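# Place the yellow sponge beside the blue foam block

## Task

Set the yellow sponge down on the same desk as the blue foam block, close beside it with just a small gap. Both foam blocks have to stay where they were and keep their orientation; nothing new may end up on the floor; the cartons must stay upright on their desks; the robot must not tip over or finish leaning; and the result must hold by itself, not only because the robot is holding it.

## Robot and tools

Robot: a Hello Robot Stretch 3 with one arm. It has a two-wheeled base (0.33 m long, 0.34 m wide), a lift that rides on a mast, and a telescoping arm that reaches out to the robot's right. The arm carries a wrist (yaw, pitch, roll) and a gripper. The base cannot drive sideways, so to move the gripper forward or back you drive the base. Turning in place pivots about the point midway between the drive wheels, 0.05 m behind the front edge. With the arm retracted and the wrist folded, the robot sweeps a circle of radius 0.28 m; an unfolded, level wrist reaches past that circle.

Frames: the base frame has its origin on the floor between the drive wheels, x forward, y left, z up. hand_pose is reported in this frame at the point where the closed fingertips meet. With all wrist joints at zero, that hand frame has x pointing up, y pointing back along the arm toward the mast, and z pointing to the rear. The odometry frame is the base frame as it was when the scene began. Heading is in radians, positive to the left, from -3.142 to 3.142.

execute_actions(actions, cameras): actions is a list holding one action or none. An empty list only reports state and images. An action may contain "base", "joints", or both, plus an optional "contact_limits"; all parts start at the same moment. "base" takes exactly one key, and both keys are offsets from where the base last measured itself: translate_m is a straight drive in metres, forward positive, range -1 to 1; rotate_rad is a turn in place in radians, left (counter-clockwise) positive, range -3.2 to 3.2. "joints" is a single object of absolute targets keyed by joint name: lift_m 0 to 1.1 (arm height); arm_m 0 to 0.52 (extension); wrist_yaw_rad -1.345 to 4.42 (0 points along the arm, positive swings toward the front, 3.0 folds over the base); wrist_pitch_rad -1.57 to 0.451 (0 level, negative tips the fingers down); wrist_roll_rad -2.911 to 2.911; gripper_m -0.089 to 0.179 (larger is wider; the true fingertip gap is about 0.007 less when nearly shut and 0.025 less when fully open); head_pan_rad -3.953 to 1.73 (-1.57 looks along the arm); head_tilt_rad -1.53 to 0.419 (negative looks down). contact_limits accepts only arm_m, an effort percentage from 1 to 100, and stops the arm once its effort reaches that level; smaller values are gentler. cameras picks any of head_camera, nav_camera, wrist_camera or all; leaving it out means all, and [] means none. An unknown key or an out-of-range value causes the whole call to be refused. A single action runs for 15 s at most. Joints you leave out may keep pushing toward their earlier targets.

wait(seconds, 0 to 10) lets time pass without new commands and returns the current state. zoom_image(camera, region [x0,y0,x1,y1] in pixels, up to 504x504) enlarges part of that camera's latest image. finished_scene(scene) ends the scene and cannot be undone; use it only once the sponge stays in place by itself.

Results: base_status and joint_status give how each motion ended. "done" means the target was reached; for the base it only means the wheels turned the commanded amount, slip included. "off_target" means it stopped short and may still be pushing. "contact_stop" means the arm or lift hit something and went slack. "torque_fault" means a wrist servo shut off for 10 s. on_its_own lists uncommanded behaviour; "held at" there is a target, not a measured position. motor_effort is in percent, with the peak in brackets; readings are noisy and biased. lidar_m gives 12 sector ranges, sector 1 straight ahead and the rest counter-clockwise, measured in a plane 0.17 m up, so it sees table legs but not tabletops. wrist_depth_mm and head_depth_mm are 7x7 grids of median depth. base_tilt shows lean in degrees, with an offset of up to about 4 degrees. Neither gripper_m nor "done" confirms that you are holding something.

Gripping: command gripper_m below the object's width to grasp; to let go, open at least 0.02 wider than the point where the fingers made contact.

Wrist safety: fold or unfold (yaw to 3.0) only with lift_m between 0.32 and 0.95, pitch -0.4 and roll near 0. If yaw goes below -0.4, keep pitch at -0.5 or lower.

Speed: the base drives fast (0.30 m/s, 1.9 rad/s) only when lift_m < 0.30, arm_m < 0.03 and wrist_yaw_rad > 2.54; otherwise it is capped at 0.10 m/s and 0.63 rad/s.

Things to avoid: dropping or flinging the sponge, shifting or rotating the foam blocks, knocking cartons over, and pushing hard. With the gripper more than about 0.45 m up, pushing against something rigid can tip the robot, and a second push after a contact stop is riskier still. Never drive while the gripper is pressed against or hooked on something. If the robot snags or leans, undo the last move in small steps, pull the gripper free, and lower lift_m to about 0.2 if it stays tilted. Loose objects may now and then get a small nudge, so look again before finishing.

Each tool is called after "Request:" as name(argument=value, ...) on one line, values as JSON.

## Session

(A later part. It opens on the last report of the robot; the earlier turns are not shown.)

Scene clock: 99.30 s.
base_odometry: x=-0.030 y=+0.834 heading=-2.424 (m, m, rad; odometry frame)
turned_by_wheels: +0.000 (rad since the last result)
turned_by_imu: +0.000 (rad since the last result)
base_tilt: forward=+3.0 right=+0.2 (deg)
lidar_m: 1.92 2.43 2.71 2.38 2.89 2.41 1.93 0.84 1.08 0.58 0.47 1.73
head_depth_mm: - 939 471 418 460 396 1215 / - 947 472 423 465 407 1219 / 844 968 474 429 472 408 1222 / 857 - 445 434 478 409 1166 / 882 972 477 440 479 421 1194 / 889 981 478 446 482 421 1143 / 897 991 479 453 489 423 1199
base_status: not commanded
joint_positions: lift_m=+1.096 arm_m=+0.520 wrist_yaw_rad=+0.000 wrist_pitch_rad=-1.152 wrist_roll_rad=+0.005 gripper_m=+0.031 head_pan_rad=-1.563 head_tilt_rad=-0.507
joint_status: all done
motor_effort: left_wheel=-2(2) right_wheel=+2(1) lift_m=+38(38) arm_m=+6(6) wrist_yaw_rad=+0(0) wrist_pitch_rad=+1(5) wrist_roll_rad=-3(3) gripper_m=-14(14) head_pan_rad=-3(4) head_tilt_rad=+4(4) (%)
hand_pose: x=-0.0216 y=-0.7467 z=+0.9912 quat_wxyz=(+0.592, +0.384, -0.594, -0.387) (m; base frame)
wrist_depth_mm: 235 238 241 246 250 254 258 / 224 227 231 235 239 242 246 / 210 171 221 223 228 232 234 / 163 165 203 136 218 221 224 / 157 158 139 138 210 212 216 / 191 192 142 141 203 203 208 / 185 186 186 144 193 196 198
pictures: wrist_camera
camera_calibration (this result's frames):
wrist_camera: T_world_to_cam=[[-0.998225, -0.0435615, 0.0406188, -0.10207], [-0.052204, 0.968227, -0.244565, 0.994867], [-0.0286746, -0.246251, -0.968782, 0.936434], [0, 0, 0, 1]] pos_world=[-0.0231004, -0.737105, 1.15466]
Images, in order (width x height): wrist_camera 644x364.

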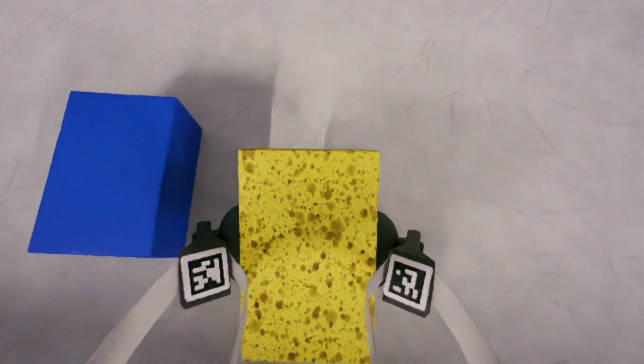

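Request:
execute_actions(actions=[{"base":{"translate_m":0.012},"joints":{"lift_m":1.085}}], cameras=[])

Request:
execute_actions(actions=[{"joints":{"gripper_m":0.085}}], cameras=[])

Request:
execute_actions(actions=[{"joints":{"lift_m":1.1,"arm_m":0.45,"wrist_pitch_rad":-1.0}}], cameras=["wrist_camera"])

Scene clock: 102.00 s.
base_odometry: x=-0.039 y=+0.826 heading=-2.424 (m, m, rad; odometry frame)
turned_by_wheels: +0.000 (rad since the last result)
turned_by_imu: +0.000 (rad since the last result)
base_tilt: forward=+2.9 right=+0.3 (deg)
lidar_m: 1.91 2.43 2.70 2.37 2.89 2.41 1.95 0.85 1.08 0.59 0.47 1.73
head_depth_mm: - 954 472 420 461 407 1217 / 835 951 473 425 467 407 1216 / 848 970 475 431 474 408 1224 / 865 - 444 438 478 420 1191 / 884 973 477 442 479 421 1170 / 893 986 478 448 484 422 1140 / 897 988 479 453 491 435 1198
base_status: done
joint_positions: lift_m=+1.086 arm_m=+0.520 wrist_yaw_rad=+0.000 wrist_pitch_rad=-1.146 wrist_roll_rad=+0.005 gripper_m=+0.031 head_pan_rad=-1.563 head_tilt_rad=-0.507
joint_status: all done
motor_effort: left_wheel=-3(5) right_wheel=+3(6) lift_m=+7(35) arm_m=+6(6) wrist_yaw_rad=+0(1) wrist_pitch_rad=-2(3) wrist_roll_rad=-3(3) gripper_m=-14(15) head_pan_rad=-4(4) head_tilt_rad=+4(4) (%)
hand_pose: x=-0.0216 y=-0.7484 z=+0.9812 quat_wxyz=(+0.593, +0.382, -0.595, -0.384) (m; base frame)
wrist_depth_mm: 225 229 232 235 240 244 248 / 215 218 221 225 228 232 236 / 203 161 211 215 217 222 225 / 155 155 174 139 207 212 214 / 147 149 139 139 200 202 205 / 182 184 139 139 - 194 198 / 175 178 177 139 184 188 189
pictures: none
No camera images: the call's "cameras" was empty. Leave "cameras" out to get every camera's image.

Scene clock: 103.03 s.
base_odometry: x=-0.039 y=+0.826 heading=-2.424 (m, m, rad; odometry frame)
turned_by_wheels: +0.000 (rad since the last result)
turned_by_imu: +0.000 (rad since the last result)
base_tilt: forward=+3.0 right=+0.3 (deg)
lidar_m: 1.91 2.42 2.70 2.37 2.89 2.41 1.95 0.85 1.09 0.59 0.47 1.72
head_depth_mm: - 953 471 420 461 407 1219 / 835 950 473 425 467 407 1221 / 847 972 474 431 474 408 1219 / 864 - 445 438 477 420 1189 / 884 970 477 442 478 421 1165 / 892 983 478 448 484 422 1142 / 896 994 479 454 491 434 1196
base_status: not commanded
joint_positions: lift_m=+1.086 arm_m=+0.520 wrist_yaw_rad=+0.000 wrist_pitch_rad=-1.152 wrist_roll_rad=+0.005 gripper_m=+0.085 head_pan_rad=-1.563 head_tilt_rad=-0.507
joint_status: all done
motor_effort: left_wheel=-2(3) right_wheel=+2(4) lift_m=+8(9) arm_m=+6(5) wrist_yaw_rad=+1(0) wrist_pitch_rad=+1(3) wrist_roll_rad=-3(3) gripper_m=+0(80) head_pan_rad=-4(4) head_tilt_rad=+4(4) (%)
hand_pose: x=-0.0216 y=-0.7468 z=+0.9806 quat_wxyz=(+0.592, +0.384, -0.594, -0.386) (m; base frame)
wrist_depth_mm: 222 226 229 232 238 241 245 / 213 215 220 223 226 230 235 / 200 160 209 213 216 220 223 / 154 154 194 158 207 210 214 / 147 148 152 152 199 201 204 / 182 184 165 146 149 194 197 / 176 177 176 140 183 187 190
pictures: none
No camera images: the call's "cameras" was empty. Leave "cameras" out to get every camera's image.

Scene clock: 104.73 s.
base_odometry: x=-0.039 y=+0.826 heading=-2.424 (m, m, rad; odometry frame)
turned_by_wheels: +0.000 (rad since the last result)
turned_by_imu: +0.000 (rad since the last result)
base_tilt: forward=+2.9 right=+0.2 (deg)
lidar_m: 1.92 2.42 2.70 2.37 2.88 2.42 1.95 0.85 1.09 0.59 0.46 1.73
head_depth_mm: - 937 472 420 461 407 1216 / - 947 474 425 467 408 1220 / 837 969 474 431 473 408 1221 / 863 - 445 438 478 420 1190 / 883 973 477 442 479 421 1171 / 891 985 478 448 484 422 1142 / 898 993 479 453 491 435 1196
base_status: not commanded
joint_positions: lift_m=+1.096 arm_m=+0.450 wrist_yaw_rad=+0.000 wrist_pitch_rad=-1.011 wrist_roll_rad=+0.005 gripper_m=+0.085 head_pan_rad=-1.563 head_tilt_rad=-0.507
joint_status: all done
joint sent to its limit — the command would take lift_m past its upper limit, so that joint was sent only as far as its limit.
motor_effort: left_wheel=-2(2) right_wheel=+2(1) lift_m=+38(41) arm_m=-4(6) wrist_yaw_rad=+0(0) wrist_pitch_rad=+4(4) wrist_roll_rad=-3(3) gripper_m=+0(0) head_pan_rad=-4(4) head_tilt_rad=+4(4) (%)
hand_pose: x=-0.0216 y=-0.7109 z=+1.0052 quat_wxyz=(+0.617, +0.342, -0.620, -0.344) (m; base frame)
wrist_depth_mm: 279 286 293 298 305 312 318 / 258 259 269 274 282 286 291 / 242 198 219 202 259 264 269 / 227 185 223 189 241 246 249 / 212 213 215 178 228 230 233 / 200 203 202 204 208 216 219 / 190 192 194 197 200 203 206
pictures: wrist_camera
camera_calibration (this result's frames):
wrist_camera: T_world_to_cam=[[-0.998223, -0.0374994, 0.0463077, -0.102469], [-0.052274, 0.924129, -0.378487, 1.06692], [-0.0286013, -0.380235, -0.924448, 0.818993], [0, 0, 0, 1]] pos_world=[-0.0230899, -0.678409, 1.16568]
Images, in order (width x height): wrist_camera 644x364.

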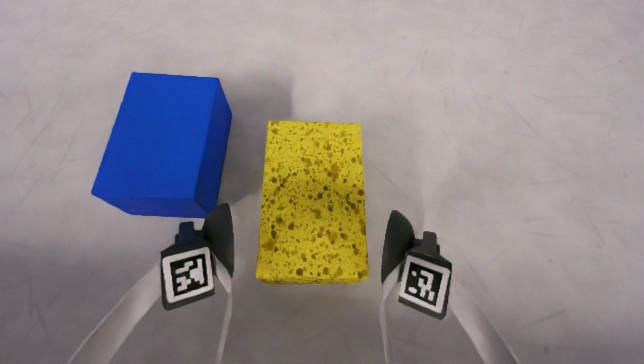

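Request:
finished_scene(scene=2)

The scene is finished: the task was done.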